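# Unlatch boot-drive carrier, pull it, lay it in tray

## Task

Swing the boot-drive carrier's latch open (its top end tilts outward and downward), draw the carrier out of its slot in the back panel, and set it on the bottom of the parts tray. No part of the carrier, including the opened latch, may rest on the upper edge of the tray's rim. The tray is loose and must finish lying flat on the table with nothing hanging past the table's edge. Everything must stay in place without the robot holding it.

## Robot and tools

Robot: one arm with a two-finger parallel gripper. Joints from base outward: waist, shoulder, elbow, forearm roll, wrist pitch, wrist roll. The base may sit tilted relative to the table, and a mounting block or post under it is treated as arm for clearance checks.

Frames: all poses are in the scene frame. Its origin is on the tabletop right under the arm base, +z is up, and +y points left when facing along +x. Gripper frame: fingers extend along the gripper's +z and move apart along its y. end_effector_position is the midpoint between closed finger pads, roughly 2 cm short of the tips; the tips reach about 10 mm further along +z as the fingers close. Reported hand position can be slightly wrong, worse at long reach.

execute_actions(actions): actions is a list of actions; each action is a list of 1 to 15 rows; each row is 8 numbers [x, y, z, qw, qx, qy, qz, opening]. x, y, z is an absolute target position for end_effector_position in metres; qw..qz is an absolute target orientation quaternion, w first. opening is from -1 (closed) to +1 (open, 0.084 m). Each row lasts one 1/30 s step; if fewer than 15 rows are given, the last repeats to fill 15 steps. An action is rejected if its target lies more than 0.6 m from the gripper's current position along any gripper axis; if the first action is rejected or any action is malformed, nothing runs. Repeat the desired quaternion in every row rather than copying a drifted reported one. An empty list just returns the state and images.

move(target, speed, blocking): target is one 8-number row, an absolute pose as above. The gripper travels a straight path toward it, taking 0.5 to 10 s (it halts after 10 s even if short). speed is top path speed in m/s, 0.002 to 0.5, default 0.25; rotation is capped at twice that in rad/s, taking the shorter way round. The opening is applied at the start. The path ignores obstacles; faster contact and aiming further past a surface press harder. Actual speed may exceed speed, especially with the arm nearly straight. blocking=false returns after 0.5 s while motion continues; then use wait(0) or stop before any new execute_actions or move. The result adds a move: line with the ending (done = settled near target; off_target, moving, held, fault) and limits (paced = commanded pose was clipped; held = a check blocked some steps, after which the arm can lurch fast), plus distance to target.

wait(seconds): 0 to 10 s; arm keeps its last command; returns early if a running move ends. stop(): brakes a running move (needs braking room; fingers continue). zoom_image(camera, region): camera is cam_high or cam_wrist; region [x0, y0, x1, y1] in image pixels, top-left origin, at most 504x504. show_instructions(): shows the reference images. finished_scene(scene): ends the given scene number irreversibly, after the last command has been held; the goal must already be met and stable.

Control behaviour: each step the commanded pose is clipped to within 70 mm and 16 degrees of the measured pose, then damped inverse kinematics follows it, favouring position over orientation. After an action, the arm only continues to the last clipped pose, so far targets need further actions. The elbow cannot fully straighten. Joints move at most 3.14 rad/s, reaching that in 0.16 s, and arrive together. Joint ranges (rad): waist -6.283..6.283, shoulder -2.059..2.094, elbow -3.927..0.192, forearm roll -6.283..6.283, wrist pitch -1.693..3.142, wrist roll -6.283..6.283. Between replies the simulation keeps running and the robot holds its last command.

Results: a state line with end_effector_position (m), end_effector_quat_wxyz, and linear/angular velocities (m/s, rad/s); grip_measured (finger opening on the command scale); a Hand target line (pose the controller is currently driving to); pose unreachable if the clearance check altered or blocked the command; for execute_actions, per-step positions with HELD on clipped steps; images from cam_high then cam_wrist, both 504x504, with calibration updates when they differ. Calibration (OpenCV pinhole+radial) is given for cam_high (fixed, at about [0.123, -0.622, 1.019]) and cam_wrist (computed from joint readings); expect errors of a few degrees/millimetres.

Gripping: to hold something, command an opening well below grip_measured; the bigger the gap, the harder the squeeze (about 24 N per pad up to ~6 cm wide). Fast closing can squeeze harder. Sending grip_measured back gives a light hold; wide parts may slip. Held parts may be tugged briefly and loose objects nudged.

Avoid: torque faults (limits N m: waist 43.5, shoulder 43.5, elbow 26.1, forearm roll 26.1, wrist pitch 17.4, wrist roll 17.4, held load included) which make the arm back off and freeze 10 s; motor overheating from holding loads (MOTOR HOT warning at 65 °C, brakes at 80 °C); drops, slams, hard impacts and heavy pushing; shoving the loose tray or letting anything leave the table. An arm stalled against an object keeps pushing until commanded otherwise.

Each tool is called after "Request:" by a JSON object that holds its "api" and its "payload", one argument or row to a line.

## Session

Request:
{"api": "execute_actions", "payload": {
  "actions": []
}}

Scene clock: 0.00 s.
end_effector_position=(+0.4047, -0.3594, +0.3374) grip_measured=+1.00 end_effector_quat_wxyz=(-0.265, +0.686, +0.057, +0.675) end_effector_velocity=(+0.000, +0.000, -0.000) end_effector_angular_velocity=(-0.000, -0.000, +0.001)
Joint positions: [-1.47  -0.202 -0.707  1.462  2.257 -2.569  0.084]
Joint velocities: [ 0. -0. -0. -0. -0. -0. -0.]
Motor temperatures (°C, as the motors report them): [25 28 26 30 29 29]
Hand target: +0.405, -0.359, +0.337; -0.265, +0.686, +0.057, +0.675
camera_calibration (this result's frames):
cam_wrist: T_world_to_cam=[[0.416146, -0.86409, -0.283147, -0.353588], [-0.0746396, 0.277879, -0.957712, 0.523495], [0.906229, 0.419682, 0.0511427, -0.101353], [0, 0, 0, 1]] pos_world=[0.278067, -0.408464, 0.406424]

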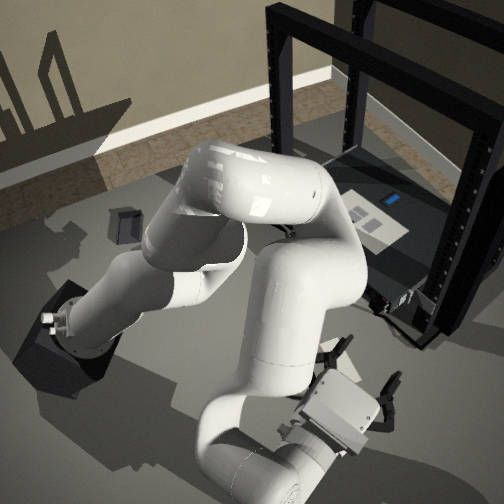

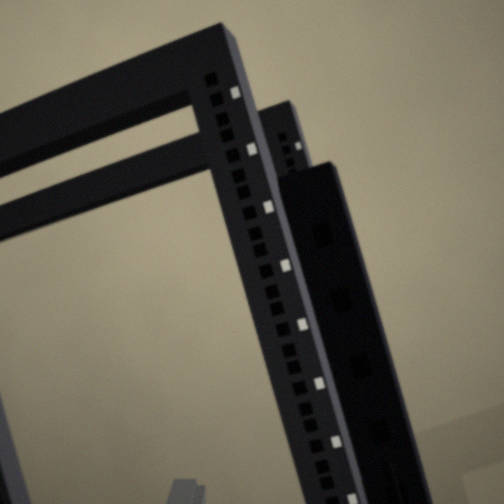

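Rack slightly shifted. Look from a similar pose.

Request:
{"api": "move", "payload": {
  "target": [0.40,0.0,0.11,-0.074,0.703,0.074,0.703,-0.4]
}}

Scene clock: 2.57 s.
end_effector_position=(+0.3986, +0.0013, +0.1115) grip_measured=-0.42 end_effector_quat_wxyz=(-0.076, +0.704, +0.077, +0.702) end_effector_velocity=(+0.000, +0.001, -0.000) end_effector_angular_velocity=(+0.001, -0.001, -0.004)
Joint positions: [-0.465  0.766 -0.421  2.025  2.182 -4.094  0.026]
Joint velocities: [ 0.005  0.007 -0.003  0.004  0.007 -0.002  0.   ]
Motor temperatures (°C, as the motors report them): [25 28 26 30 29 29]
Hand target: +0.399, +0.002, +0.111; -0.076, +0.704, +0.076, +0.701
Off the commanded pose: 0.002 m, 0 deg.
move: done
camera_calibration (this result's frames):
cam_wrist: T_world_to_cam=[[0.191901, -0.981401, 0.0051481, -0.0458938], [0.00205688, -0.0048434, -0.999986, 0.180996], [0.981412, 0.191909, 0.00108918, -0.259816], [0, 0, 0, 1]] pos_world=[0.263421, 0.0056973, 0.181513]

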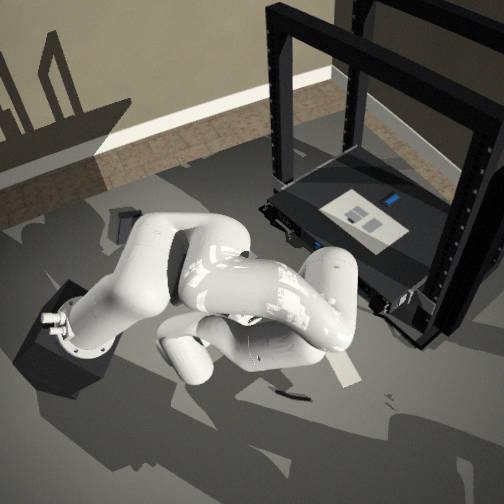

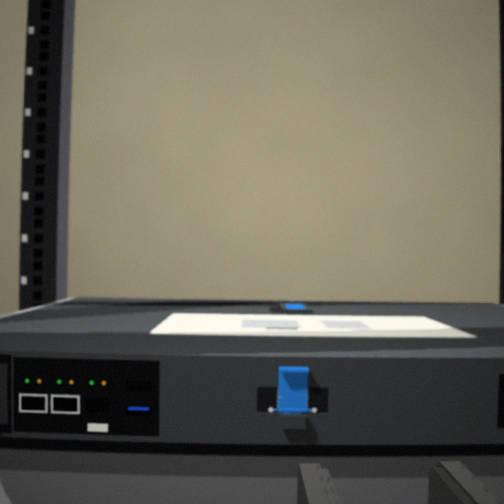

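Request:
{"api": "move", "payload": {
  "target": [0.47,0.025,0.127,-0.074,0.703,0.074,0.703,-0.4]
}}

Scene clock: 4.57 s.
end_effector_position=(+0.4692, +0.0248, +0.1262) grip_measured=-0.42 end_effector_quat_wxyz=(-0.074, +0.704, +0.075, +0.703) end_effector_velocity=(+0.002, -0.000, -0.000) end_effector_angular_velocity=(-0.002, +0.001, -0.002)
Joint positions: [-0.137  0.572 -0.394  2.469  2.149 -3.873  0.026]
Joint velocities: [ 0.006 -0.005 -0.     0.012 -0.003  0.005 -0.   ]
Motor temperatures (°C, as the motors report them): [25 28 26 30 29 29]
Hand target: +0.469, +0.025, +0.126; -0.074, +0.703, +0.075, +0.703
Off the commanded pose: 0.001 m, 0 deg.
move: done
camera_calibration (this result's frames):
cam_wrist: T_world_to_cam=[[0.186858, -0.982372, 0.00541776, -0.0341386], [0.00477207, -0.00460716, -0.999978, 0.194392], [0.982375, 0.18688, 0.00382706, -0.334222], [0, 0, 0, 1]] pos_world=[0.333783, 0.0298182, 0.195852]

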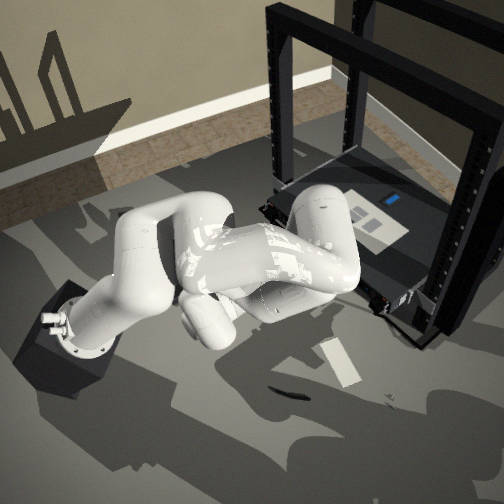

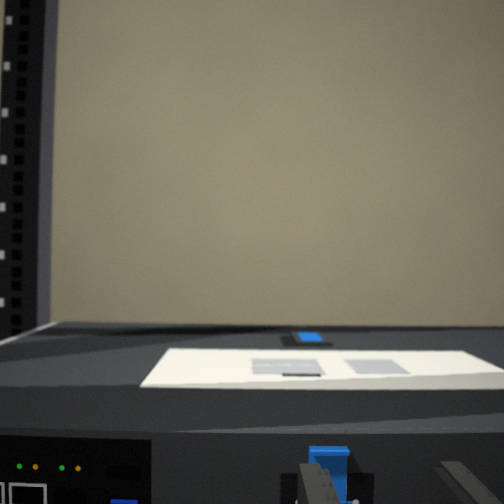

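Request:
{"api": "move", "payload": {
  "target": [0.48,0.0345,0.131,-0.043,0.706,0.043,0.706,-0.4]
}}

Request:
{"api": "move", "payload": {
  "target": [0.52,0.0395,0.131,-0.043,0.706,0.043,0.706,-0.4],
  "speed": 0.05
}}

Request:
{"api": "move", "payload": {
  "target": [0.532,0.041,0.131,-0.043,0.706,0.043,0.706,-0.4],
  "speed": 0.01
}}

Scene clock: 6.83 s.
end_effector_position=(+0.4799, +0.0343, +0.1308) grip_measured=-0.42 end_effector_quat_wxyz=(-0.043, +0.706, +0.044, +0.706) end_effector_velocity=(+0.001, -0.001, -0.001) end_effector_angular_velocity=(-0.001, +0.005, -0.009)
Joint positions: [ 0.022  0.609 -0.398  2.712  2.252 -3.813  0.026]
Joint velocities: [0.012 0.001 0.    0.026 0.004 0.01  0.   ]
Motor temperatures (°C, as the motors report them): [25 28 26 31 29 29]
Hand target: +0.480, +0.034, +0.131; -0.043, +0.706, +0.043, +0.706
Off the commanded pose: 0.000 m, 0 deg.
move: done
camera_calibration (this result's frames):
cam_wrist: T_world_to_cam=[[0.099824, -0.994992, 0.00514308, 0.0153909], [0.00620011, -0.00454678, -0.99997, 0.198327], [0.994986, 0.0998529, 0.00571518, -0.349841], [0, 0, 0, 1]] pos_world=[0.345321, 0.0511482, 0.200242]

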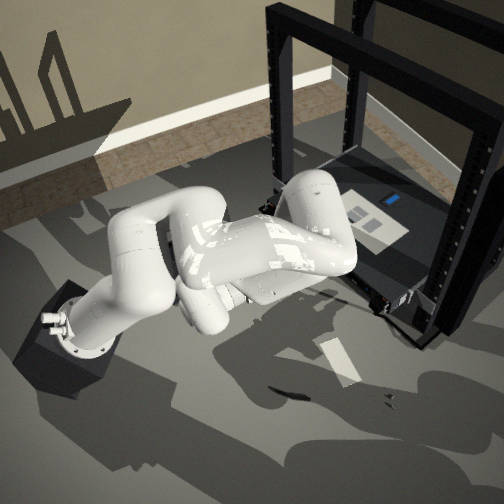

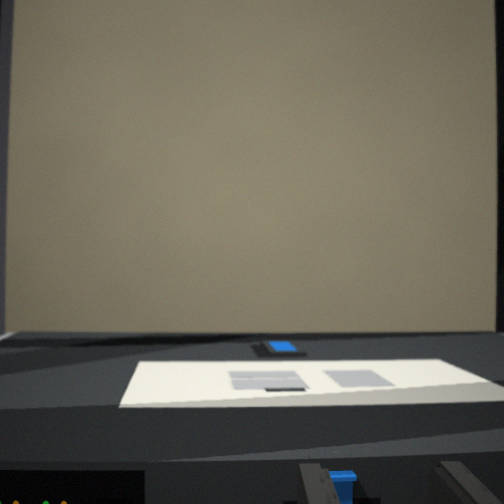

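Scene clock: 7.97 s.
end_effector_position=(+0.5197, +0.0396, +0.1307) grip_measured=-0.42 end_effector_quat_wxyz=(-0.043, +0.706, +0.043, +0.706) end_effector_velocity=(+0.000, +0.000, -0.001) end_effector_angular_velocity=(-0.000, +0.003, +0.000)
Joint positions: [ 0.099  0.533 -0.458  2.832  2.129 -3.739  0.026]
Joint velocities: [ 0.001 -0.001 -0.     0.003 -0.004  0.001  0.   ]
Motor temperatures (°C, as the motors report them): [25 28 26 31 29 29]
Hand target: +0.520, +0.040, +0.131; -0.043, +0.706, +0.043, +0.706
Off the commanded pose: 0.000 m, 0 deg.
move: done
camera_calibration (this result's frames):
cam_wrist: T_world_to_cam=[[0.099038, -0.995073, 0.00452834, 0.0171927], [0.00527096, -0.00402605, -0.999978, 0.198406], [0.99507, 0.0990597, 0.00484626, -0.389862], [0, 0, 0, 1]] pos_world=[0.385192, 0.0565265, 0.200214]

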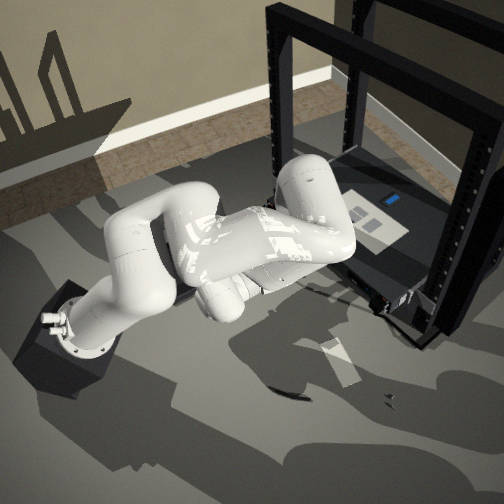

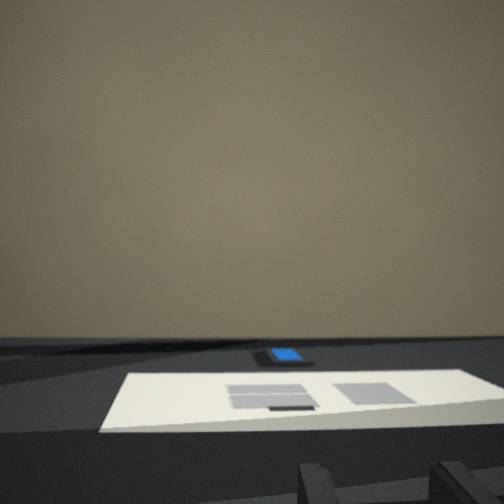

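Scene clock: 9.43 s.
end_effector_position=(+0.5319, +0.0410, +0.1309) grip_measured=-0.42 end_effector_quat_wxyz=(-0.043, +0.706, +0.043, +0.706) end_effector_velocity=(+0.000, +0.001, -0.000) end_effector_angular_velocity=(+0.000, +0.001, +0.001)
Joint positions: [ 0.116  0.514 -0.48   2.857  2.091 -3.724  0.026]
Joint velocities: [ 0.002 -0.001 -0.001  0.002 -0.003  0.001 -0.   ]
Motor temperatures (°C, as the motors report them): [25 28 26 31 29 29]
Hand target: +0.532, +0.041, +0.131; -0.043, +0.706, +0.043, +0.706
Off the commanded pose: 0.000 m, 0 deg.
move: done
camera_calibration (this result's frames):
cam_wrist: T_world_to_cam=[[0.0988488, -0.995093, 0.00439332, 0.0175228], [0.00574496, -0.0038442, -0.999976, 0.198363], [0.995086, 0.0988716, 0.00533678, -0.402276], [0, 0, 0, 1]] pos_world=[0.397427, 0.057973, 0.200428]

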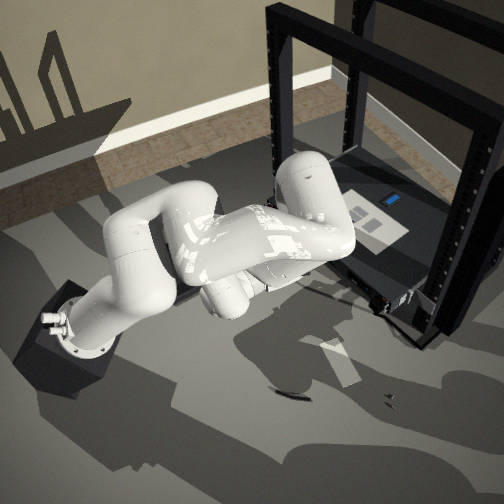

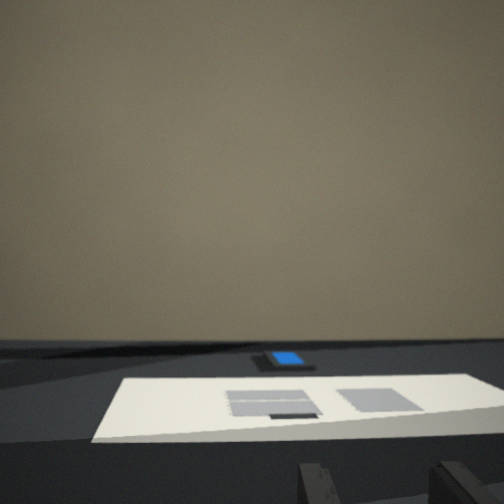

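Request:
{"api": "move", "payload": {
  "target": [0.544,0.0425,0.131,-0.043,0.706,0.043,0.706,-0.4],
  "speed": 0.01
}}

Scene clock: 11.70 s.
end_effector_position=(+0.5383, +0.0433, +0.1292) grip_measured=-0.42 end_effector_quat_wxyz=(-0.045, +0.710, +0.044, +0.701) end_effector_velocity=(+0.000, +0.001, +0.001) end_effector_angular_velocity=(-0.000, +0.002, +0.002)
Joint positions: [ 0.129  0.5   -0.491  2.878  2.053 -3.712  0.026]
Joint velocities: [ 0.003 -0.004  0.002  0.002 -0.005  0.    -0.   ]
Motor temperatures (°C, as the motors report them): [25 29 26 31 29 29]
Hand target: +0.544, +0.043, +0.131; -0.043, +0.706, +0.043, +0.706
Off the commanded pose: 0.006 m, 1 deg.
move: off_target
camera_calibration (this result's frames):
cam_wrist: T_world_to_cam=[[0.103248, -0.994653, 0.00235391, 0.0170293], [-0.00731829, -0.00312615, -0.999968, 0.20361], [0.994629, 0.103227, -0.00760193, -0.407048], [0, 0, 0, 1]] pos_world=[0.404594, 0.0595933, 0.200469]

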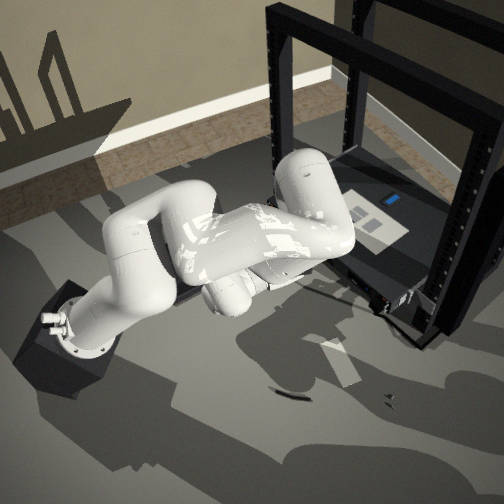

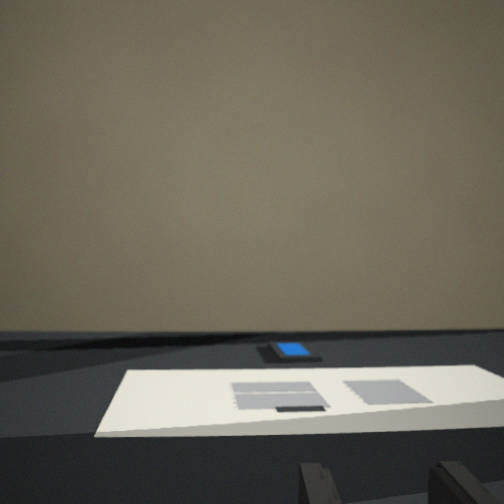

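Request:
{"api": "move", "payload": {
  "target": [0.535,0.0415,0.131,-0.043,0.706,0.043,0.706,-0.4],
  "speed": 0.02
}}

Request:
{"api": "execute_actions", "payload": {
  "actions": [
    [[0.5355,0.0415,0.131,-0.043,0.706,0.043,0.706,-0.85]],
    [[0.5355,0.0415,0.131,-0.043,0.706,0.043,0.706,-0.9]]
  ]
}}

Scene clock: 13.03 s.
end_effector_position=(+0.5368, +0.0417, +0.1326) grip_measured=-0.42 end_effector_quat_wxyz=(-0.043, +0.704, +0.043, +0.708) end_effector_velocity=(-0.000, -0.005, -0.001) end_effector_angular_velocity=(-0.006, +0.000, -0.010)
Joint positions: [ 0.122  0.508 -0.489  2.862  2.082 -3.721  0.026]
Joint velocities: [-0.007 -0.     0.003  0.003  0.007 -0.001 -0.   ]
Motor temperatures (°C, as the motors report them): [25 29 26 31 30 29]
Hand target: +0.535, +0.041, +0.131; -0.043, +0.706, +0.043, +0.706
Off the commanded pose: 0.002 m, 0 deg.
move: done
camera_calibration (this result's frames):
cam_wrist: T_world_to_cam=[[0.0983778, -0.995142, 0.00376798, 0.0180498], [0.0116773, -0.00263171, -0.999928, 0.19675], [0.995081, 0.0984147, 0.0113616, -0.407968], [0, 0, 0, 1]] pos_world=[0.401888, 0.0586299, 0.201303]

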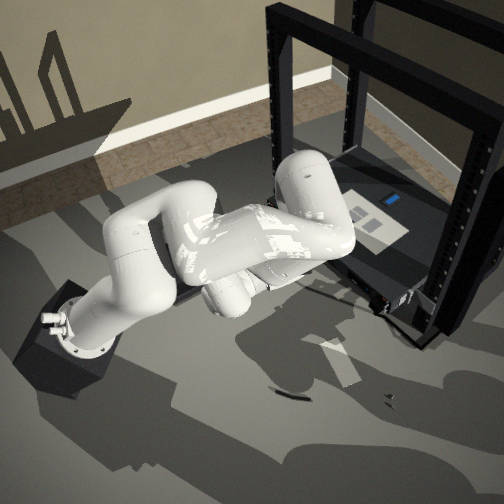

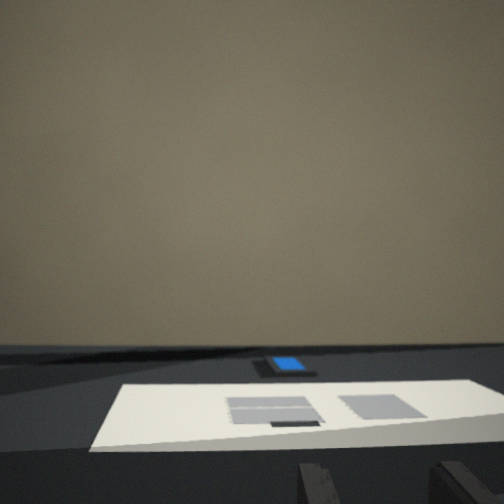

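Scene clock: 14.03 s.
end_effector_position=(+0.5356, +0.0418, +0.1315) grip_measured=-0.76 end_effector_quat_wxyz=(-0.043, +0.705, +0.043, +0.706) end_effector_velocity=(+0.000, -0.000, -0.000) end_effector_angular_velocity=(-0.001, +0.000, -0.000)
Joint positions: [ 0.121  0.509 -0.487  2.863  2.08  -3.72   0.01 ]
Joint velocities: [ 0.    -0.    -0.001  0.001 -0.001 -0.     0.   ]
Motor temperatures (°C, as the motors report them): [25 29 26 31 30 29]
Hand target: +0.535, +0.041, +0.131; -0.043, +0.706, +0.043, +0.706
Off the commanded pose: 0.001 m, 0 deg.
Step readings (end_effector_position; steps 1 to 15: 1st action; 16 to 30: 2nd action):
0: (+0.5368, +0.0417, +0.1326)
1: (+0.5368, +0.0416, +0.1326)
2: (+0.5369, +0.0414, +0.1325)
4: (+0.5369, +0.0424, +0.1325)
8: (+0.5367, +0.0423, +0.1323)
15: (+0.5364, +0.0421, +0.1321)
16: (+0.5363, +0.0421, +0.1320)
17: (+0.5363, +0.0420, +0.1320)
19: (+0.5362, +0.0420, +0.1319)
23: (+0.5358, +0.0419, +0.1317)
30: end_effector_position above
camera_calibration (this result's frames):
cam_wrist: T_world_to_cam=[[0.0992901, -0.995051, 0.00377669, 0.0177367], [0.00692193, -0.00310467, -0.999971, 0.198209], [0.995034, 0.0993134, 0.00657942, -0.406186], [0, 0, 0, 1]] pos_world=[0.401036, 0.058604, 0.200809]

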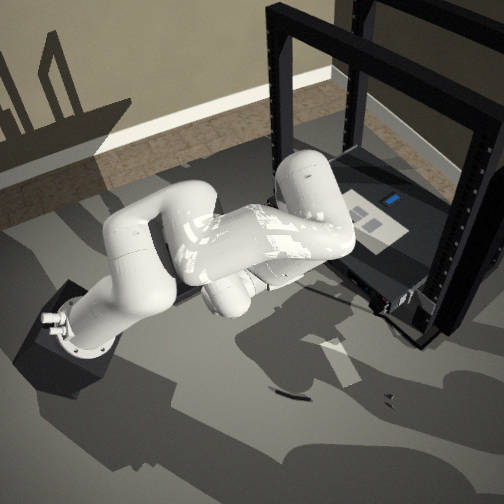

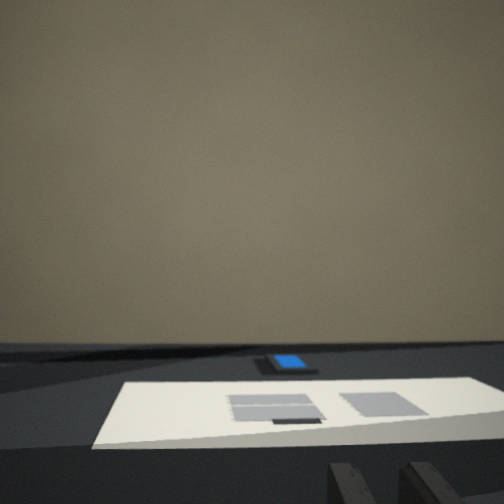

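Held. Arc.

Request:
{"api": "execute_actions", "payload": {
  "actions": [
    [[0.5315,0.0412,0.1315,-0.043,0.706,0.043,0.706,-0.9]],
    [[0.5265,0.0406,0.1295,-0.043,0.706,0.043,0.706,-0.9]],
    [[0.5215,0.04,0.1255,-0.043,0.706,0.043,0.706,-0.9]],
    [[0.5175,0.0395,0.1205,-0.043,0.706,0.043,0.706,-0.9]],
    [[0.5145,0.0392,0.1155,-0.043,0.706,0.043,0.706,-0.9]],
    [[0.5145,0.0392,0.1155,-0.043,0.706,0.043,0.706,-0.3]]
  ]
}}

Request:
{"api": "move", "payload": {
  "target": [0.45,0.031,0.102,-0.043,0.706,0.043,0.706,-0.3]
}}

Scene clock: 18.07 s.
end_effector_position=(+0.5145, +0.0392, +0.1155) grip_measured=-0.32 end_effector_quat_wxyz=(-0.043, +0.706, +0.043, +0.706) end_effector_velocity=(-0.000, +0.001, -0.000) end_effector_angular_velocity=(+0.001, -0.000, +0.001)
Joint positions: [ 0.065  0.597 -0.496  2.792  2.154 -3.753  0.03 ]
Joint velocities: [ 0.001  0.001 -0.001 -0.     0.     0.     0.   ]
Motor temperatures (°C, as the motors report them): [25 29 26 31 30 29]
Hand target: +0.514, +0.039, +0.116; -0.043, +0.706, +0.043, +0.706
Off the commanded pose: 0.000 m, 0 deg.
Step readings (end_effector_position; steps 1 to 15: 1st action; 16 to 30: 2nd action; 31 to 45: 3rd action; 46 to 60: 4th action; 61 to 75: 5th action; 76 to 90: 6th action):
0: (+0.5349, +0.0412, +0.1304)
1: (+0.5349, +0.0412, +0.1304)
2: (+0.5346, +0.0412, +0.1307)
4: (+0.5337, +0.0416, +0.1319)
8: (+0.5333, +0.0415, +0.1328)
15: (+0.5326, +0.0410, +0.1323)
16: (+0.5324, +0.0410, +0.1322)
17: (+0.5319, +0.0409, +0.1321)
19: (+0.5291, +0.0407, +0.1308)
23: (+0.5266, +0.0407, +0.1295)
30: (+0.5266, +0.0406, +0.1296)
31: (+0.5266, +0.0406, +0.1296)
32: (+0.5263, +0.0405, +0.1295)
34: (+0.5238, +0.0401, +0.1273)
38: (+0.5214, +0.0401, +0.1255)
45: (+0.5216, +0.0400, +0.1256)
46: (+0.5216, +0.0400, +0.1256)
47: (+0.5213, +0.0399, +0.1254)
49: (+0.5193, +0.0396, +0.1227)
53: (+0.5174, +0.0396, +0.1205)
60: (+0.5176, +0.0395, +0.1206)
61: (+0.5176, +0.0395, +0.1206)
62: (+0.5174, +0.0395, +0.1203)
64: (+0.5159, +0.0393, +0.1177)
68: (+0.5144, +0.0393, +0.1155)
75: (+0.5146, +0.0392, +0.1156)
76: (+0.5145, +0.0392, +0.1156)
77: (+0.5145, +0.0392, +0.1156)
79: (+0.5145, +0.0392, +0.1155)
83: (+0.5145, +0.0392, +0.1155)
90: end_effector_position above
camera_calibration (this result's frames):
cam_wrist: T_world_to_cam=[[0.0988655, -0.995091, 0.00433427, 0.0175042], [0.00568891, -0.00379034, -0.999977, 0.183043], [0.995085, 0.0988878, 0.00528625, -0.384663], [0, 0, 0, 1]] pos_world=[0.380001, 0.0561506, 0.184996]

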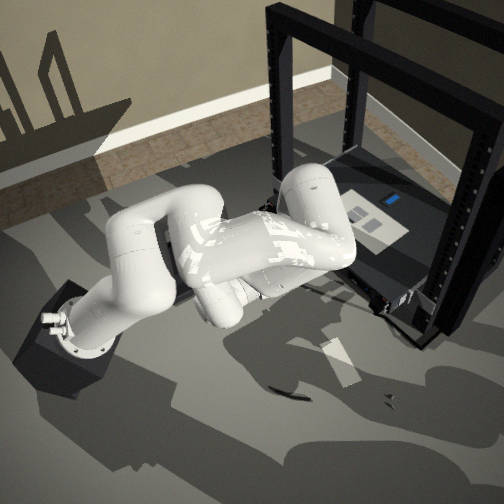

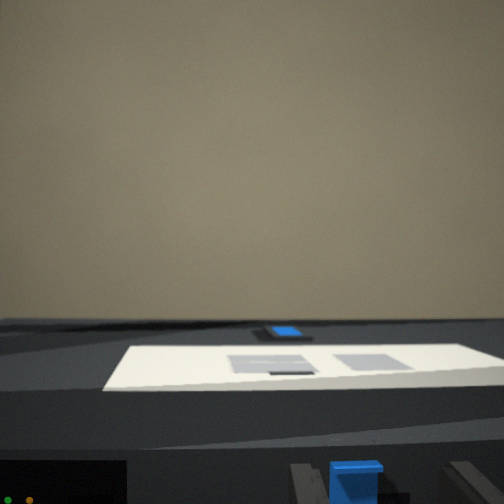

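Scene clock: 18.93 s.
end_effector_position=(+0.4506, +0.0309, +0.1026) grip_measured=-0.32 end_effector_quat_wxyz=(-0.043, +0.706, +0.043, +0.706) end_effector_velocity=(-0.002, +0.001, +0.000) end_effector_angular_velocity=(+0.001, -0.003, +0.009)
Joint positions: [-0.104  0.777 -0.468  2.525  2.322 -3.913  0.03 ]
Joint velocities: [-0.011  0.005 -0.003 -0.027 -0.004 -0.013  0.   ]
Motor temperatures (°C, as the motors report them): [25 29 26 31 30 29]
Hand target: +0.450, +0.031, +0.102; -0.043, +0.706, +0.043, +0.706
Off the commanded pose: 0.001 m, 0 deg.
move: done
camera_calibration (this result's frames):
cam_wrist: T_world_to_cam=[[0.0980247, -0.995176, 0.00389442, 0.0160427], [0.00639906, -0.00328289, -0.999974, 0.170185], [0.995163, 0.0980471, 0.00604639, -0.320292], [0, 0, 0, 1]] pos_world=[0.316081, 0.0479277, 0.172055]

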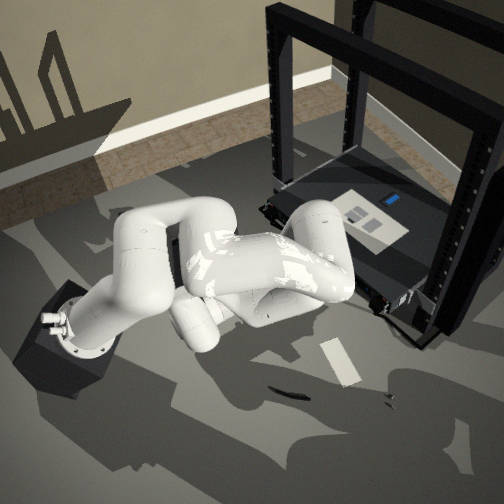

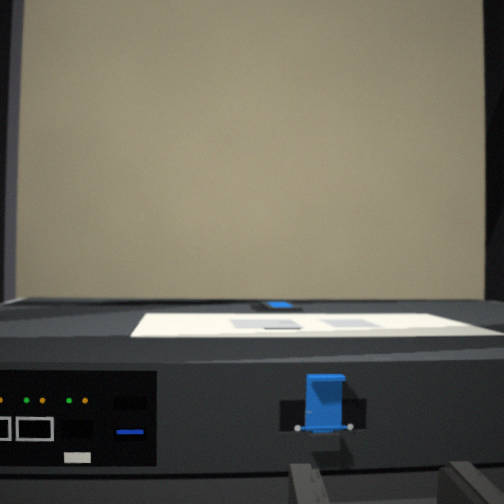

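Request:
{"api": "move", "payload": {
  "target": [0.52,0.0395,0.133,-0.043,0.706,0.043,0.706,-0.4]
}}

Request:
{"api": "move", "payload": {
  "target": [0.5365,0.0416,0.133,-0.043,0.706,0.043,0.706,-0.4],
  "speed": 0.03
}}

Request:
{"api": "execute_actions", "payload": {
  "actions": [
    [[0.5365,0.0416,0.133,-0.043,0.706,0.043,0.706,-1]],
    [[0.5365,0.0416,0.133,-0.043,0.706,0.043,0.706,-1]],
    [[0.533,0.0412,0.133,-0.043,0.706,0.043,0.706,-1]],
    [[0.528,0.0406,0.1315,-0.043,0.706,0.043,0.706,-1]]
  ]
}}

Scene clock: 21.27 s.
end_effector_position=(+0.5192, +0.0395, +0.1321) grip_measured=-0.42 end_effector_quat_wxyz=(-0.043, +0.706, +0.043, +0.705) end_effector_velocity=(+0.003, -0.000, +0.000) end_effector_angular_velocity=(-0.002, +0.001, -0.002)
Joint positions: [ 0.1    0.527 -0.453  2.835  2.128 -3.739  0.026]
Joint velocities: [ 0.005 -0.006 -0.003  0.01  -0.008  0.003 -0.   ]
Motor temperatures (°C, as the motors report them): [25 29 26 31 30 29]
Hand target: +0.520, +0.039, +0.132; -0.043, +0.706, +0.043, +0.706
Off the commanded pose: 0.001 m, 0 deg.
move: done
camera_calibration (this result's frames):
cam_wrist: T_world_to_cam=[[0.099476, -0.995028, 0.00496472, 0.0168436], [0.00449129, -0.00454042, -0.99998, 0.200268], [0.99503, 0.0994962, 0.0040173, -0.389326], [0, 0, 0, 1]] pos_world=[0.384816, 0.0564056, 0.201744]

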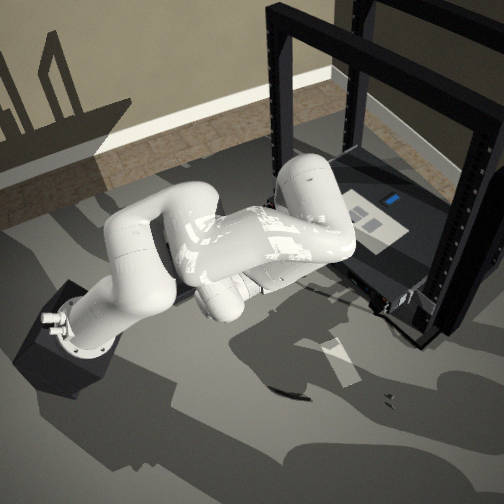

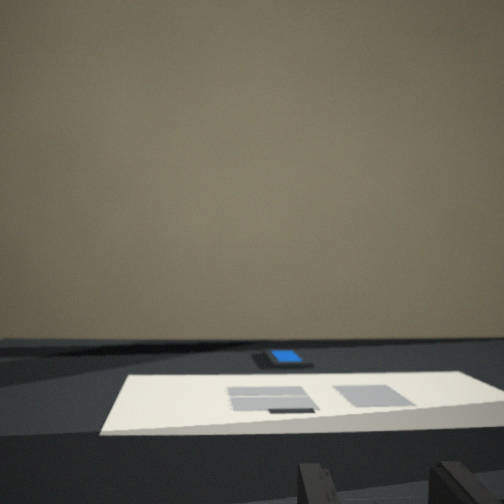

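Scene clock: 22.13 s.
end_effector_position=(+0.5363, +0.0417, +0.1328) grip_measured=-0.42 end_effector_quat_wxyz=(-0.043, +0.706, +0.043, +0.706) end_effector_velocity=(+0.000, +0.000, -0.001) end_effector_angular_velocity=(-0.000, +0.002, +0.001)
Joint positions: [ 0.125  0.501 -0.483  2.869  2.075 -3.719  0.026]
Joint velocities: [ 0.001 -0.    -0.001  0.002 -0.003  0.001 -0.   ]
Motor temperatures (°C, as the motors report them): [25 29 26 31 30 29]
Hand target: +0.536, +0.042, +0.133; -0.043, +0.706, +0.043, +0.706
Off the commanded pose: 0.000 m, 0 deg.
move: done
camera_calibration (this result's frames):
cam_wrist: T_world_to_cam=[[0.0990132, -0.995077, 0.00434427, 0.0176474], [0.00534721, -0.00383361, -0.999978, 0.200444], [0.995072, 0.0990343, 0.00494131, -0.406603], [0, 0, 0, 1]] pos_world=[0.40178, 0.0585966, 0.202372]

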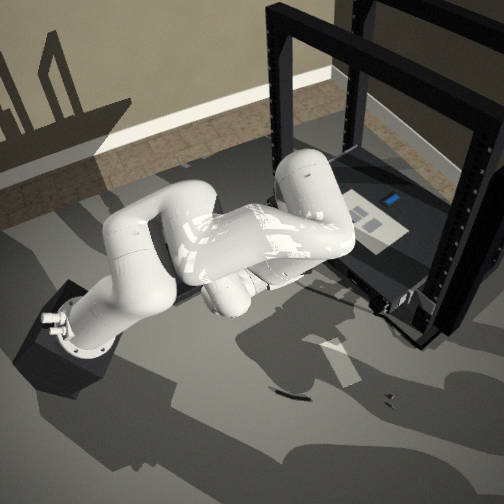

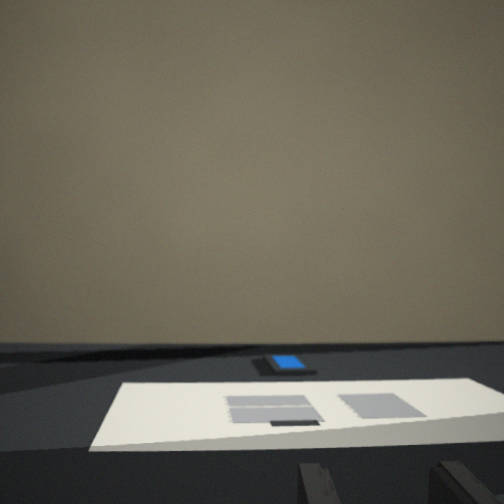

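Scene clock: 24.13 s.
end_effector_position=(+0.5284, +0.0405, +0.1318) grip_measured=-1.00 end_effector_quat_wxyz=(-0.043, +0.705, +0.043, +0.706) end_effector_velocity=(-0.002, -0.000, -0.002) end_effector_angular_velocity=(-0.001, +0.008, +0.001)
Joint positions: [ 0.112  0.517 -0.472  2.851  2.103 -3.728  0.   ]
Joint velocities: [-0.003  0.004  0.003  0.    -0.001 -0.     0.   ]
Motor temperatures (°C, as the motors report them): [25 29 26 31 30 29]
Hand target: +0.528, +0.041, +0.132; -0.043, +0.706, +0.043, +0.706
Off the commanded pose: 0.000 m, 0 deg.
Step readings (end_effector_position; steps 1 to 15: 1st action; 16 to 30: 2nd action; 31 to 45: 3rd action; 46 to 60: 4th action):
0: (+0.5363, +0.0417, +0.1328)
1: (+0.5363, +0.0417, +0.1328)
2: (+0.5363, +0.0417, +0.1328)
4: (+0.5352, +0.0434, +0.1327)
8: (+0.5345, +0.0424, +0.1320)
15: (+0.5350, +0.0423, +0.1322)
16: (+0.5350, +0.0423, +0.1322)
17: (+0.5351, +0.0423, +0.1322)
19: (+0.5352, +0.0422, +0.1323)
23: (+0.5354, +0.0422, +0.1323)
30: (+0.5356, +0.0420, +0.1325)
31: (+0.5356, +0.0420, +0.1325)
32: (+0.5354, +0.0419, +0.1326)
34: (+0.5352, +0.0406, +0.1332)
38: (+0.5350, +0.0399, +0.1337)
45: (+0.5345, +0.0402, +0.1337)
46: (+0.5344, +0.0403, +0.1337)
47: (+0.5340, +0.0402, +0.1338)
49: (+0.5324, +0.0399, +0.1337)
53: (+0.5296, +0.0402, +0.1325)
60: end_effector_position above
camera_calibration (this result's frames):
cam_wrist: T_world_to_cam=[[0.0984815, -0.995129, 0.00441796, 0.0175455], [0.00674057, -0.00377238, -0.99997, 0.198713], [0.995116, 0.0985083, 0.00633623, -0.398806], [0, 0, 0, 1]] pos_world=[0.393791, 0.0574954, 0.201156]

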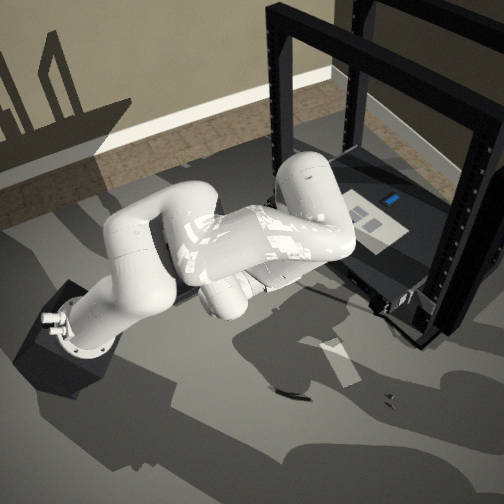

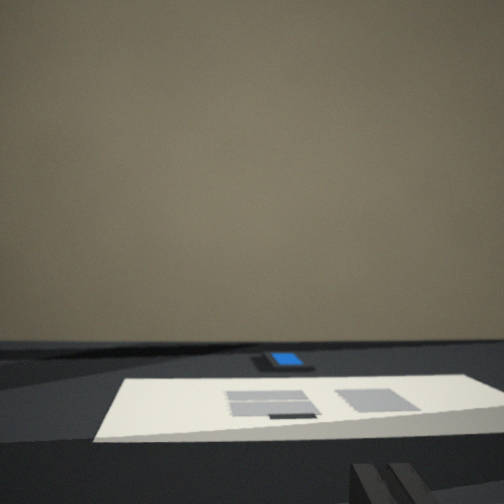

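Request:
{"api": "move", "payload": {
  "target": [0.52,0.0385,0.132,-0.074,0.703,0.074,0.703,-0.4],
  "speed": 0.1
}}

Request:
{"api": "move", "payload": {
  "target": [0.545,0.0433,0.132,-0.074,0.703,0.074,0.703,-0.4],
  "speed": 0.015
}}

Scene clock: 26.27 s.
end_effector_position=(+0.5200, +0.0386, +0.1321) grip_measured=-0.42 end_effector_quat_wxyz=(-0.074, +0.703, +0.074, +0.703) end_effector_velocity=(-0.000, +0.001, +0.000) end_effector_angular_velocity=(+0.002, -0.000, +0.006)
Joint positions: [ 0.019  0.473 -0.451  2.68   2.029 -3.76   0.026]
Joint velocities: [-0.003 -0.001 -0.    -0.009 -0.005 -0.    -0.   ]
Motor temperatures (°C, as the motors report them): [25 29 26 31 30 29]
Hand target: +0.520, +0.039, +0.132; -0.074, +0.703, +0.074, +0.703
Off the commanded pose: 0.000 m, 0 deg.
move: done
camera_calibration (this result's frames):
cam_wrist: T_world_to_cam=[[0.185444, -0.982647, 0.00397212, -0.0291633], [0.00568092, -0.00297009, -0.999979, 0.199589], [0.982638, 0.185462, 0.00503155, -0.387029], [0, 0, 0, 1]] pos_world=[0.384584, 0.0437149, 0.201648]

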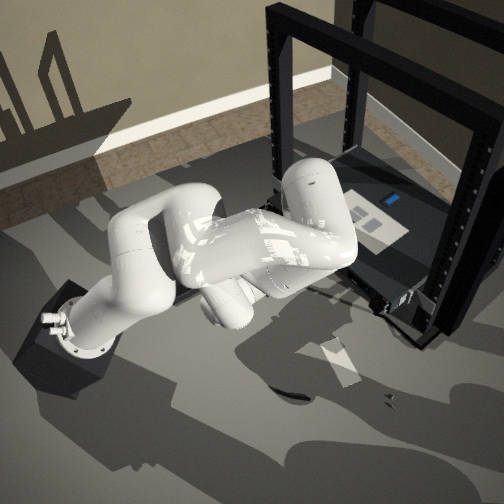

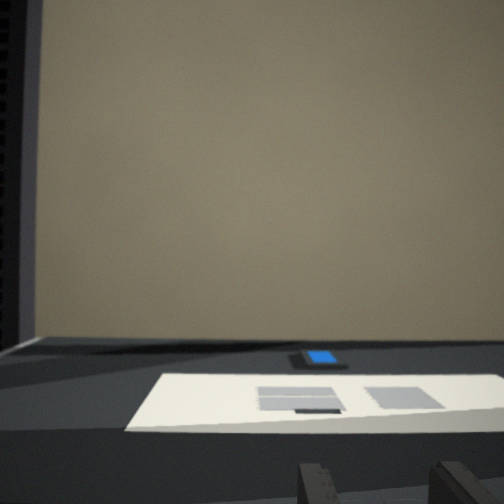

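Scene clock: 28.17 s.
end_effector_position=(+0.5393, +0.0441, +0.1298) grip_measured=-0.42 end_effector_quat_wxyz=(-0.076, +0.708, +0.074, +0.698) end_effector_velocity=(+0.001, -0.000, +0.001) end_effector_angular_velocity=(-0.002, +0.003, +0.000)
Joint positions: [ 0.061  0.449 -0.489  2.738  1.959 -3.727  0.026]
Joint velocities: [ 0.004 -0.009  0.003  0.006 -0.008  0.002  0.   ]
Motor temperatures (°C, as the motors report them): [25 29 26 31 30 29]
Hand target: +0.545, +0.043, +0.132; -0.074, +0.703, +0.074, +0.703
Off the commanded pose: 0.006 m, 1 deg.
move: off_target
camera_calibration (this result's frames):
cam_wrist: T_world_to_cam=[[0.189335, -0.981912, 0.000953924, -0.0290644], [-0.00732873, -0.00238461, -0.99997, 0.204199], [0.981885, 0.189322, -0.00764766, -0.405053], [0, 0, 0, 1]] pos_world=[0.404715, 0.0486339, 0.201123]

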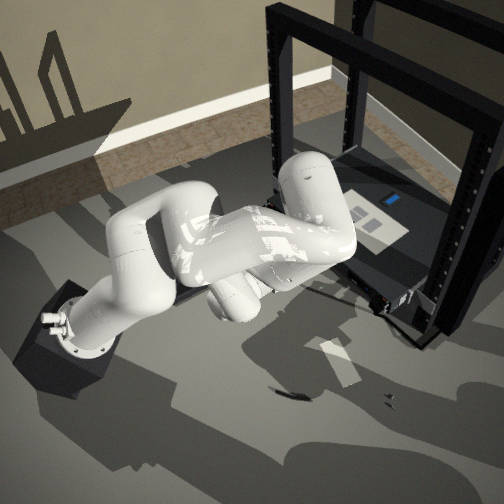

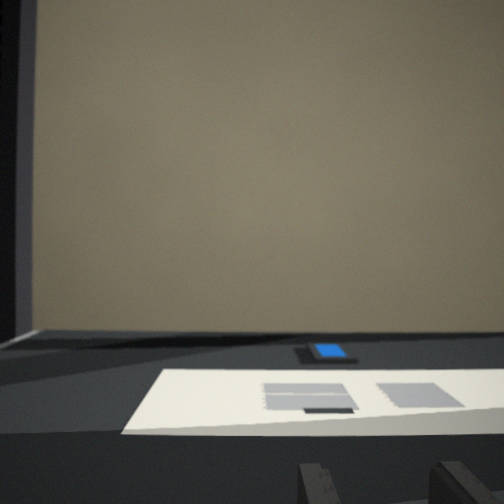

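Request:
{"api": "execute_actions", "payload": {
  "actions": [
    [[0.5375,0.043,0.132,-0.074,0.703,0.074,0.703,-0.4]],
    [[0.5365,0.043,0.132,-0.074,0.703,0.074,0.703,-0.9]],
    [[0.5365,0.043,0.132,-0.074,0.703,0.074,0.703,-0.9]],
    [[0.533,0.0423,0.132,-0.074,0.703,0.074,0.703,-0.9]],
    [[0.528,0.0413,0.130,-0.074,0.703,0.074,0.703,-0.9]]
  ]
}}

Scene clock: 31.43 s.
end_effector_position=(+0.5282, +0.0411, +0.1299) grip_measured=-0.74 end_effector_quat_wxyz=(-0.074, +0.703, +0.074, +0.703) end_effector_velocity=(-0.000, -0.000, -0.000) end_effector_angular_velocity=(-0.000, +0.001, -0.000)
Joint positions: [ 0.034  0.473 -0.474  2.7    2.009 -3.75   0.011]
Joint velocities: [-0.002  0.     0.001 -0.001  0.001 -0.    -0.   ]
Motor temperatures (°C, as the motors report them): [25 29 26 31 30 29]
Hand target: +0.528, +0.041, +0.130; -0.074, +0.703, +0.074, +0.703
Off the commanded pose: 0.000 m, 0 deg.
Step readings (end_effector_position; steps 1 to 15: 1st action; 16 to 30: 2nd action; 31 to 45: 3rd action; 46 to 60: 4th action; 61 to 75: 5th action):
0: (+0.5394, +0.0444, +0.1303)
1: (+0.5393, +0.0444, +0.1303)
2: (+0.5389, +0.0444, +0.1305)
4: (+0.5383, +0.0452, +0.1320)
8: (+0.5382, +0.0451, +0.1333)
15: (+0.5383, +0.0442, +0.1335)
16: (+0.5383, +0.0439, +0.1334)
17: (+0.5382, +0.0433, +0.1332)
19: (+0.5384, +0.0423, +0.1331)
23: (+0.5382, +0.0424, +0.1330)
30: (+0.5379, +0.0425, +0.1329)
31: (+0.5379, +0.0425, +0.1329)
32: (+0.5379, +0.0425, +0.1328)
34: (+0.5378, +0.0425, +0.1328)
38: (+0.5377, +0.0426, +0.1327)
45: (+0.5375, +0.0426, +0.1326)
46: (+0.5375, +0.0426, +0.1326)
47: (+0.5371, +0.0425, +0.1327)
49: (+0.5352, +0.0422, +0.1323)
53: (+0.5334, +0.0419, +0.1319)
60: (+0.5332, +0.0419, +0.1319)
61: (+0.5332, +0.0420, +0.1319)
62: (+0.5328, +0.0419, +0.1319)
64: (+0.5302, +0.0414, +0.1308)
68: (+0.5281, +0.0410, +0.1298)
75: end_effector_position above
camera_calibration (this result's frames):
cam_wrist: T_world_to_cam=[[0.185512, -0.982631, 0.00472015, -0.0283688], [0.0058914, -0.00369122, -0.999976, 0.197262], [0.982624, 0.185536, 0.0051043, -0.39547], [0, 0, 0, 1]] pos_world=[0.392699, 0.0462259, 0.19941]

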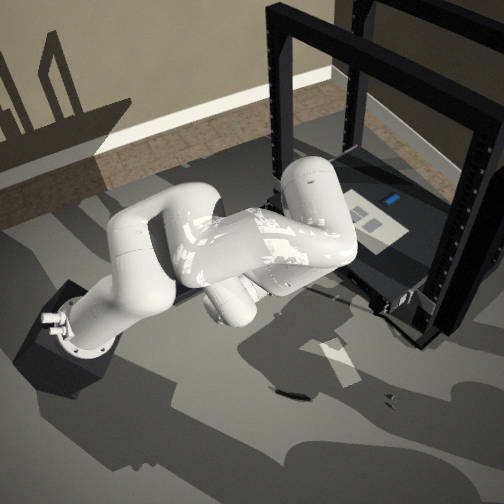

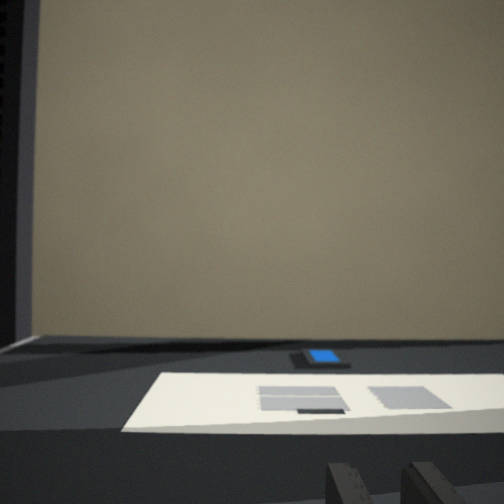

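Still holding. Continue.

Request:
{"api": "execute_actions", "payload": {
  "actions": [
    [[0.523,0.0403,0.126,-0.074,0.703,0.074,0.703,-0.9]],
    [[0.519,0.0396,0.121,-0.074,0.703,0.074,0.703,-0.9]],
    [[0.516,0.039,0.116,-0.074,0.703,0.074,0.703,-0.9]],
    [[0.516,0.039,0.116,-0.074,0.703,0.074,0.703,-0.3]]
  ]
}}

Request:
{"api": "move", "payload": {
  "target": [0.45,0.0265,0.102,-0.074,0.703,0.074,0.703,-0.3]
}}

Scene clock: 34.03 s.
end_effector_position=(+0.5157, +0.0393, +0.1160) grip_measured=-0.32 end_effector_quat_wxyz=(-0.074, +0.703, +0.074, +0.703) end_effector_velocity=(+0.002, -0.002, +0.000) end_effector_angular_velocity=(-0.003, -0.004, -0.005)
Joint positions: [-0.01   0.541 -0.493  2.643  2.05  -3.775  0.03 ]
Joint velocities: [-0.001 -0.001 -0.004  0.002  0.001  0.     0.   ]
Motor temperatures (°C, as the motors report them): [25 29 26 31 30 29]
Hand target: +0.516, +0.039, +0.116; -0.074, +0.703, +0.074, +0.703
Off the commanded pose: 0.000 m, 0 deg.
Step readings (end_effector_position; steps 1 to 15: 1st action; 16 to 30: 2nd action; 31 to 45: 3rd action; 46 to 60: 4th action):
0: (+0.5281, +0.0412, +0.1300)
1: (+0.5281, +0.0412, +0.1300)
2: (+0.5278, +0.0411, +0.1299)
4: (+0.5252, +0.0406, +0.1278)
8: (+0.5230, +0.0402, +0.1259)
15: (+0.5231, +0.0402, +0.1261)
16: (+0.5231, +0.0402, +0.1260)
17: (+0.5229, +0.0401, +0.1258)
19: (+0.5208, +0.0398, +0.1232)
23: (+0.5194, +0.0395, +0.1211)
30: (+0.5193, +0.0395, +0.1211)
31: (+0.5192, +0.0395, +0.1211)
32: (+0.5191, +0.0395, +0.1208)
34: (+0.5174, +0.0392, +0.1182)
38: (+0.5163, +0.0389, +0.1163)
45: (+0.5162, +0.0389, +0.1162)
46: (+0.5162, +0.0389, +0.1162)
47: (+0.5160, +0.0392, +0.1161)
49: (+0.5134, +0.0413, +0.1159)
53: (+0.5143, +0.0406, +0.1159)
60: end_effector_position above
camera_calibration (this result's frames):
cam_wrist: T_world_to_cam=[[0.186758, -0.982399, 0.00378168, -0.028271], [0.00548543, -0.00280656, -0.999981, 0.183593], [0.982391, 0.186775, 0.00486473, -0.382741], [0, 0, 0, 1]] pos_world=[0.380274, 0.0442283, 0.185558]

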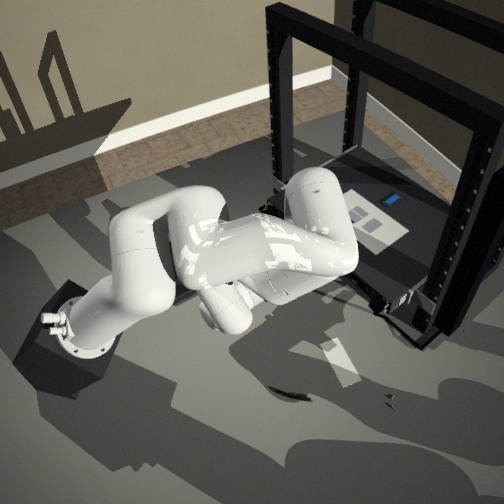

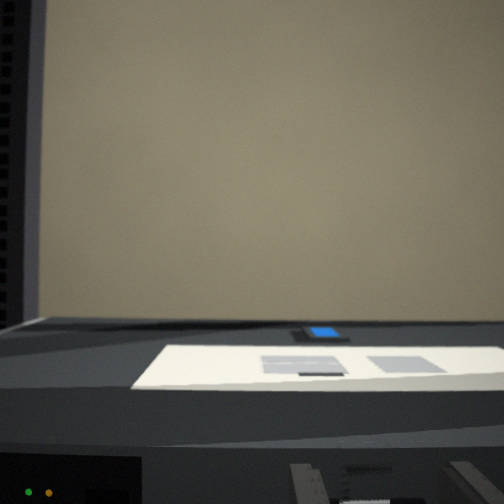

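Scene clock: 34.90 s.
end_effector_position=(+0.4506, +0.0265, +0.1027) grip_measured=-0.32 end_effector_quat_wxyz=(-0.074, +0.703, +0.074, +0.704) end_effector_velocity=(-0.002, +0.000, -0.000) end_effector_angular_velocity=(+0.001, -0.003, +0.005)
Joint positions: [-0.205  0.708 -0.465  2.364  2.192 -3.938  0.03 ]
Joint velocities: [-0.008  0.005 -0.003 -0.017 -0.002 -0.007  0.   ]
Motor temperatures (°C, as the motors report them): [25 29 27 31 30 29]
Hand target: +0.450, +0.027, +0.102; -0.074, +0.703, +0.074, +0.703
Off the commanded pose: 0.001 m, 0 deg.
move: done
camera_calibration (this result's frames):
cam_wrist: T_world_to_cam=[[0.185374, -0.98266, 0.00388563, -0.028064], [0.00684517, -0.00266278, -0.999973, 0.169977], [0.982644, 0.185396, 0.00623287, -0.316579], [0, 0, 0, 1]] pos_world=[0.315123, 0.0315676, 0.172055]

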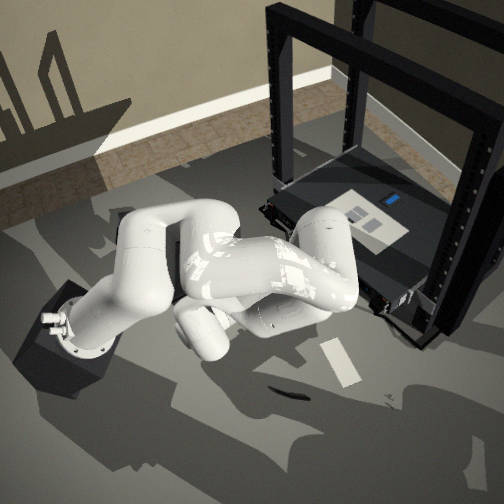

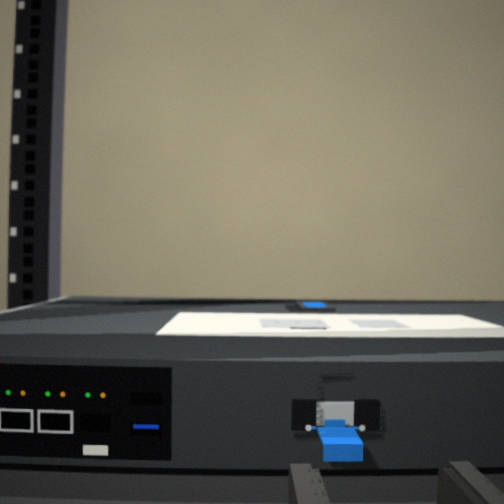

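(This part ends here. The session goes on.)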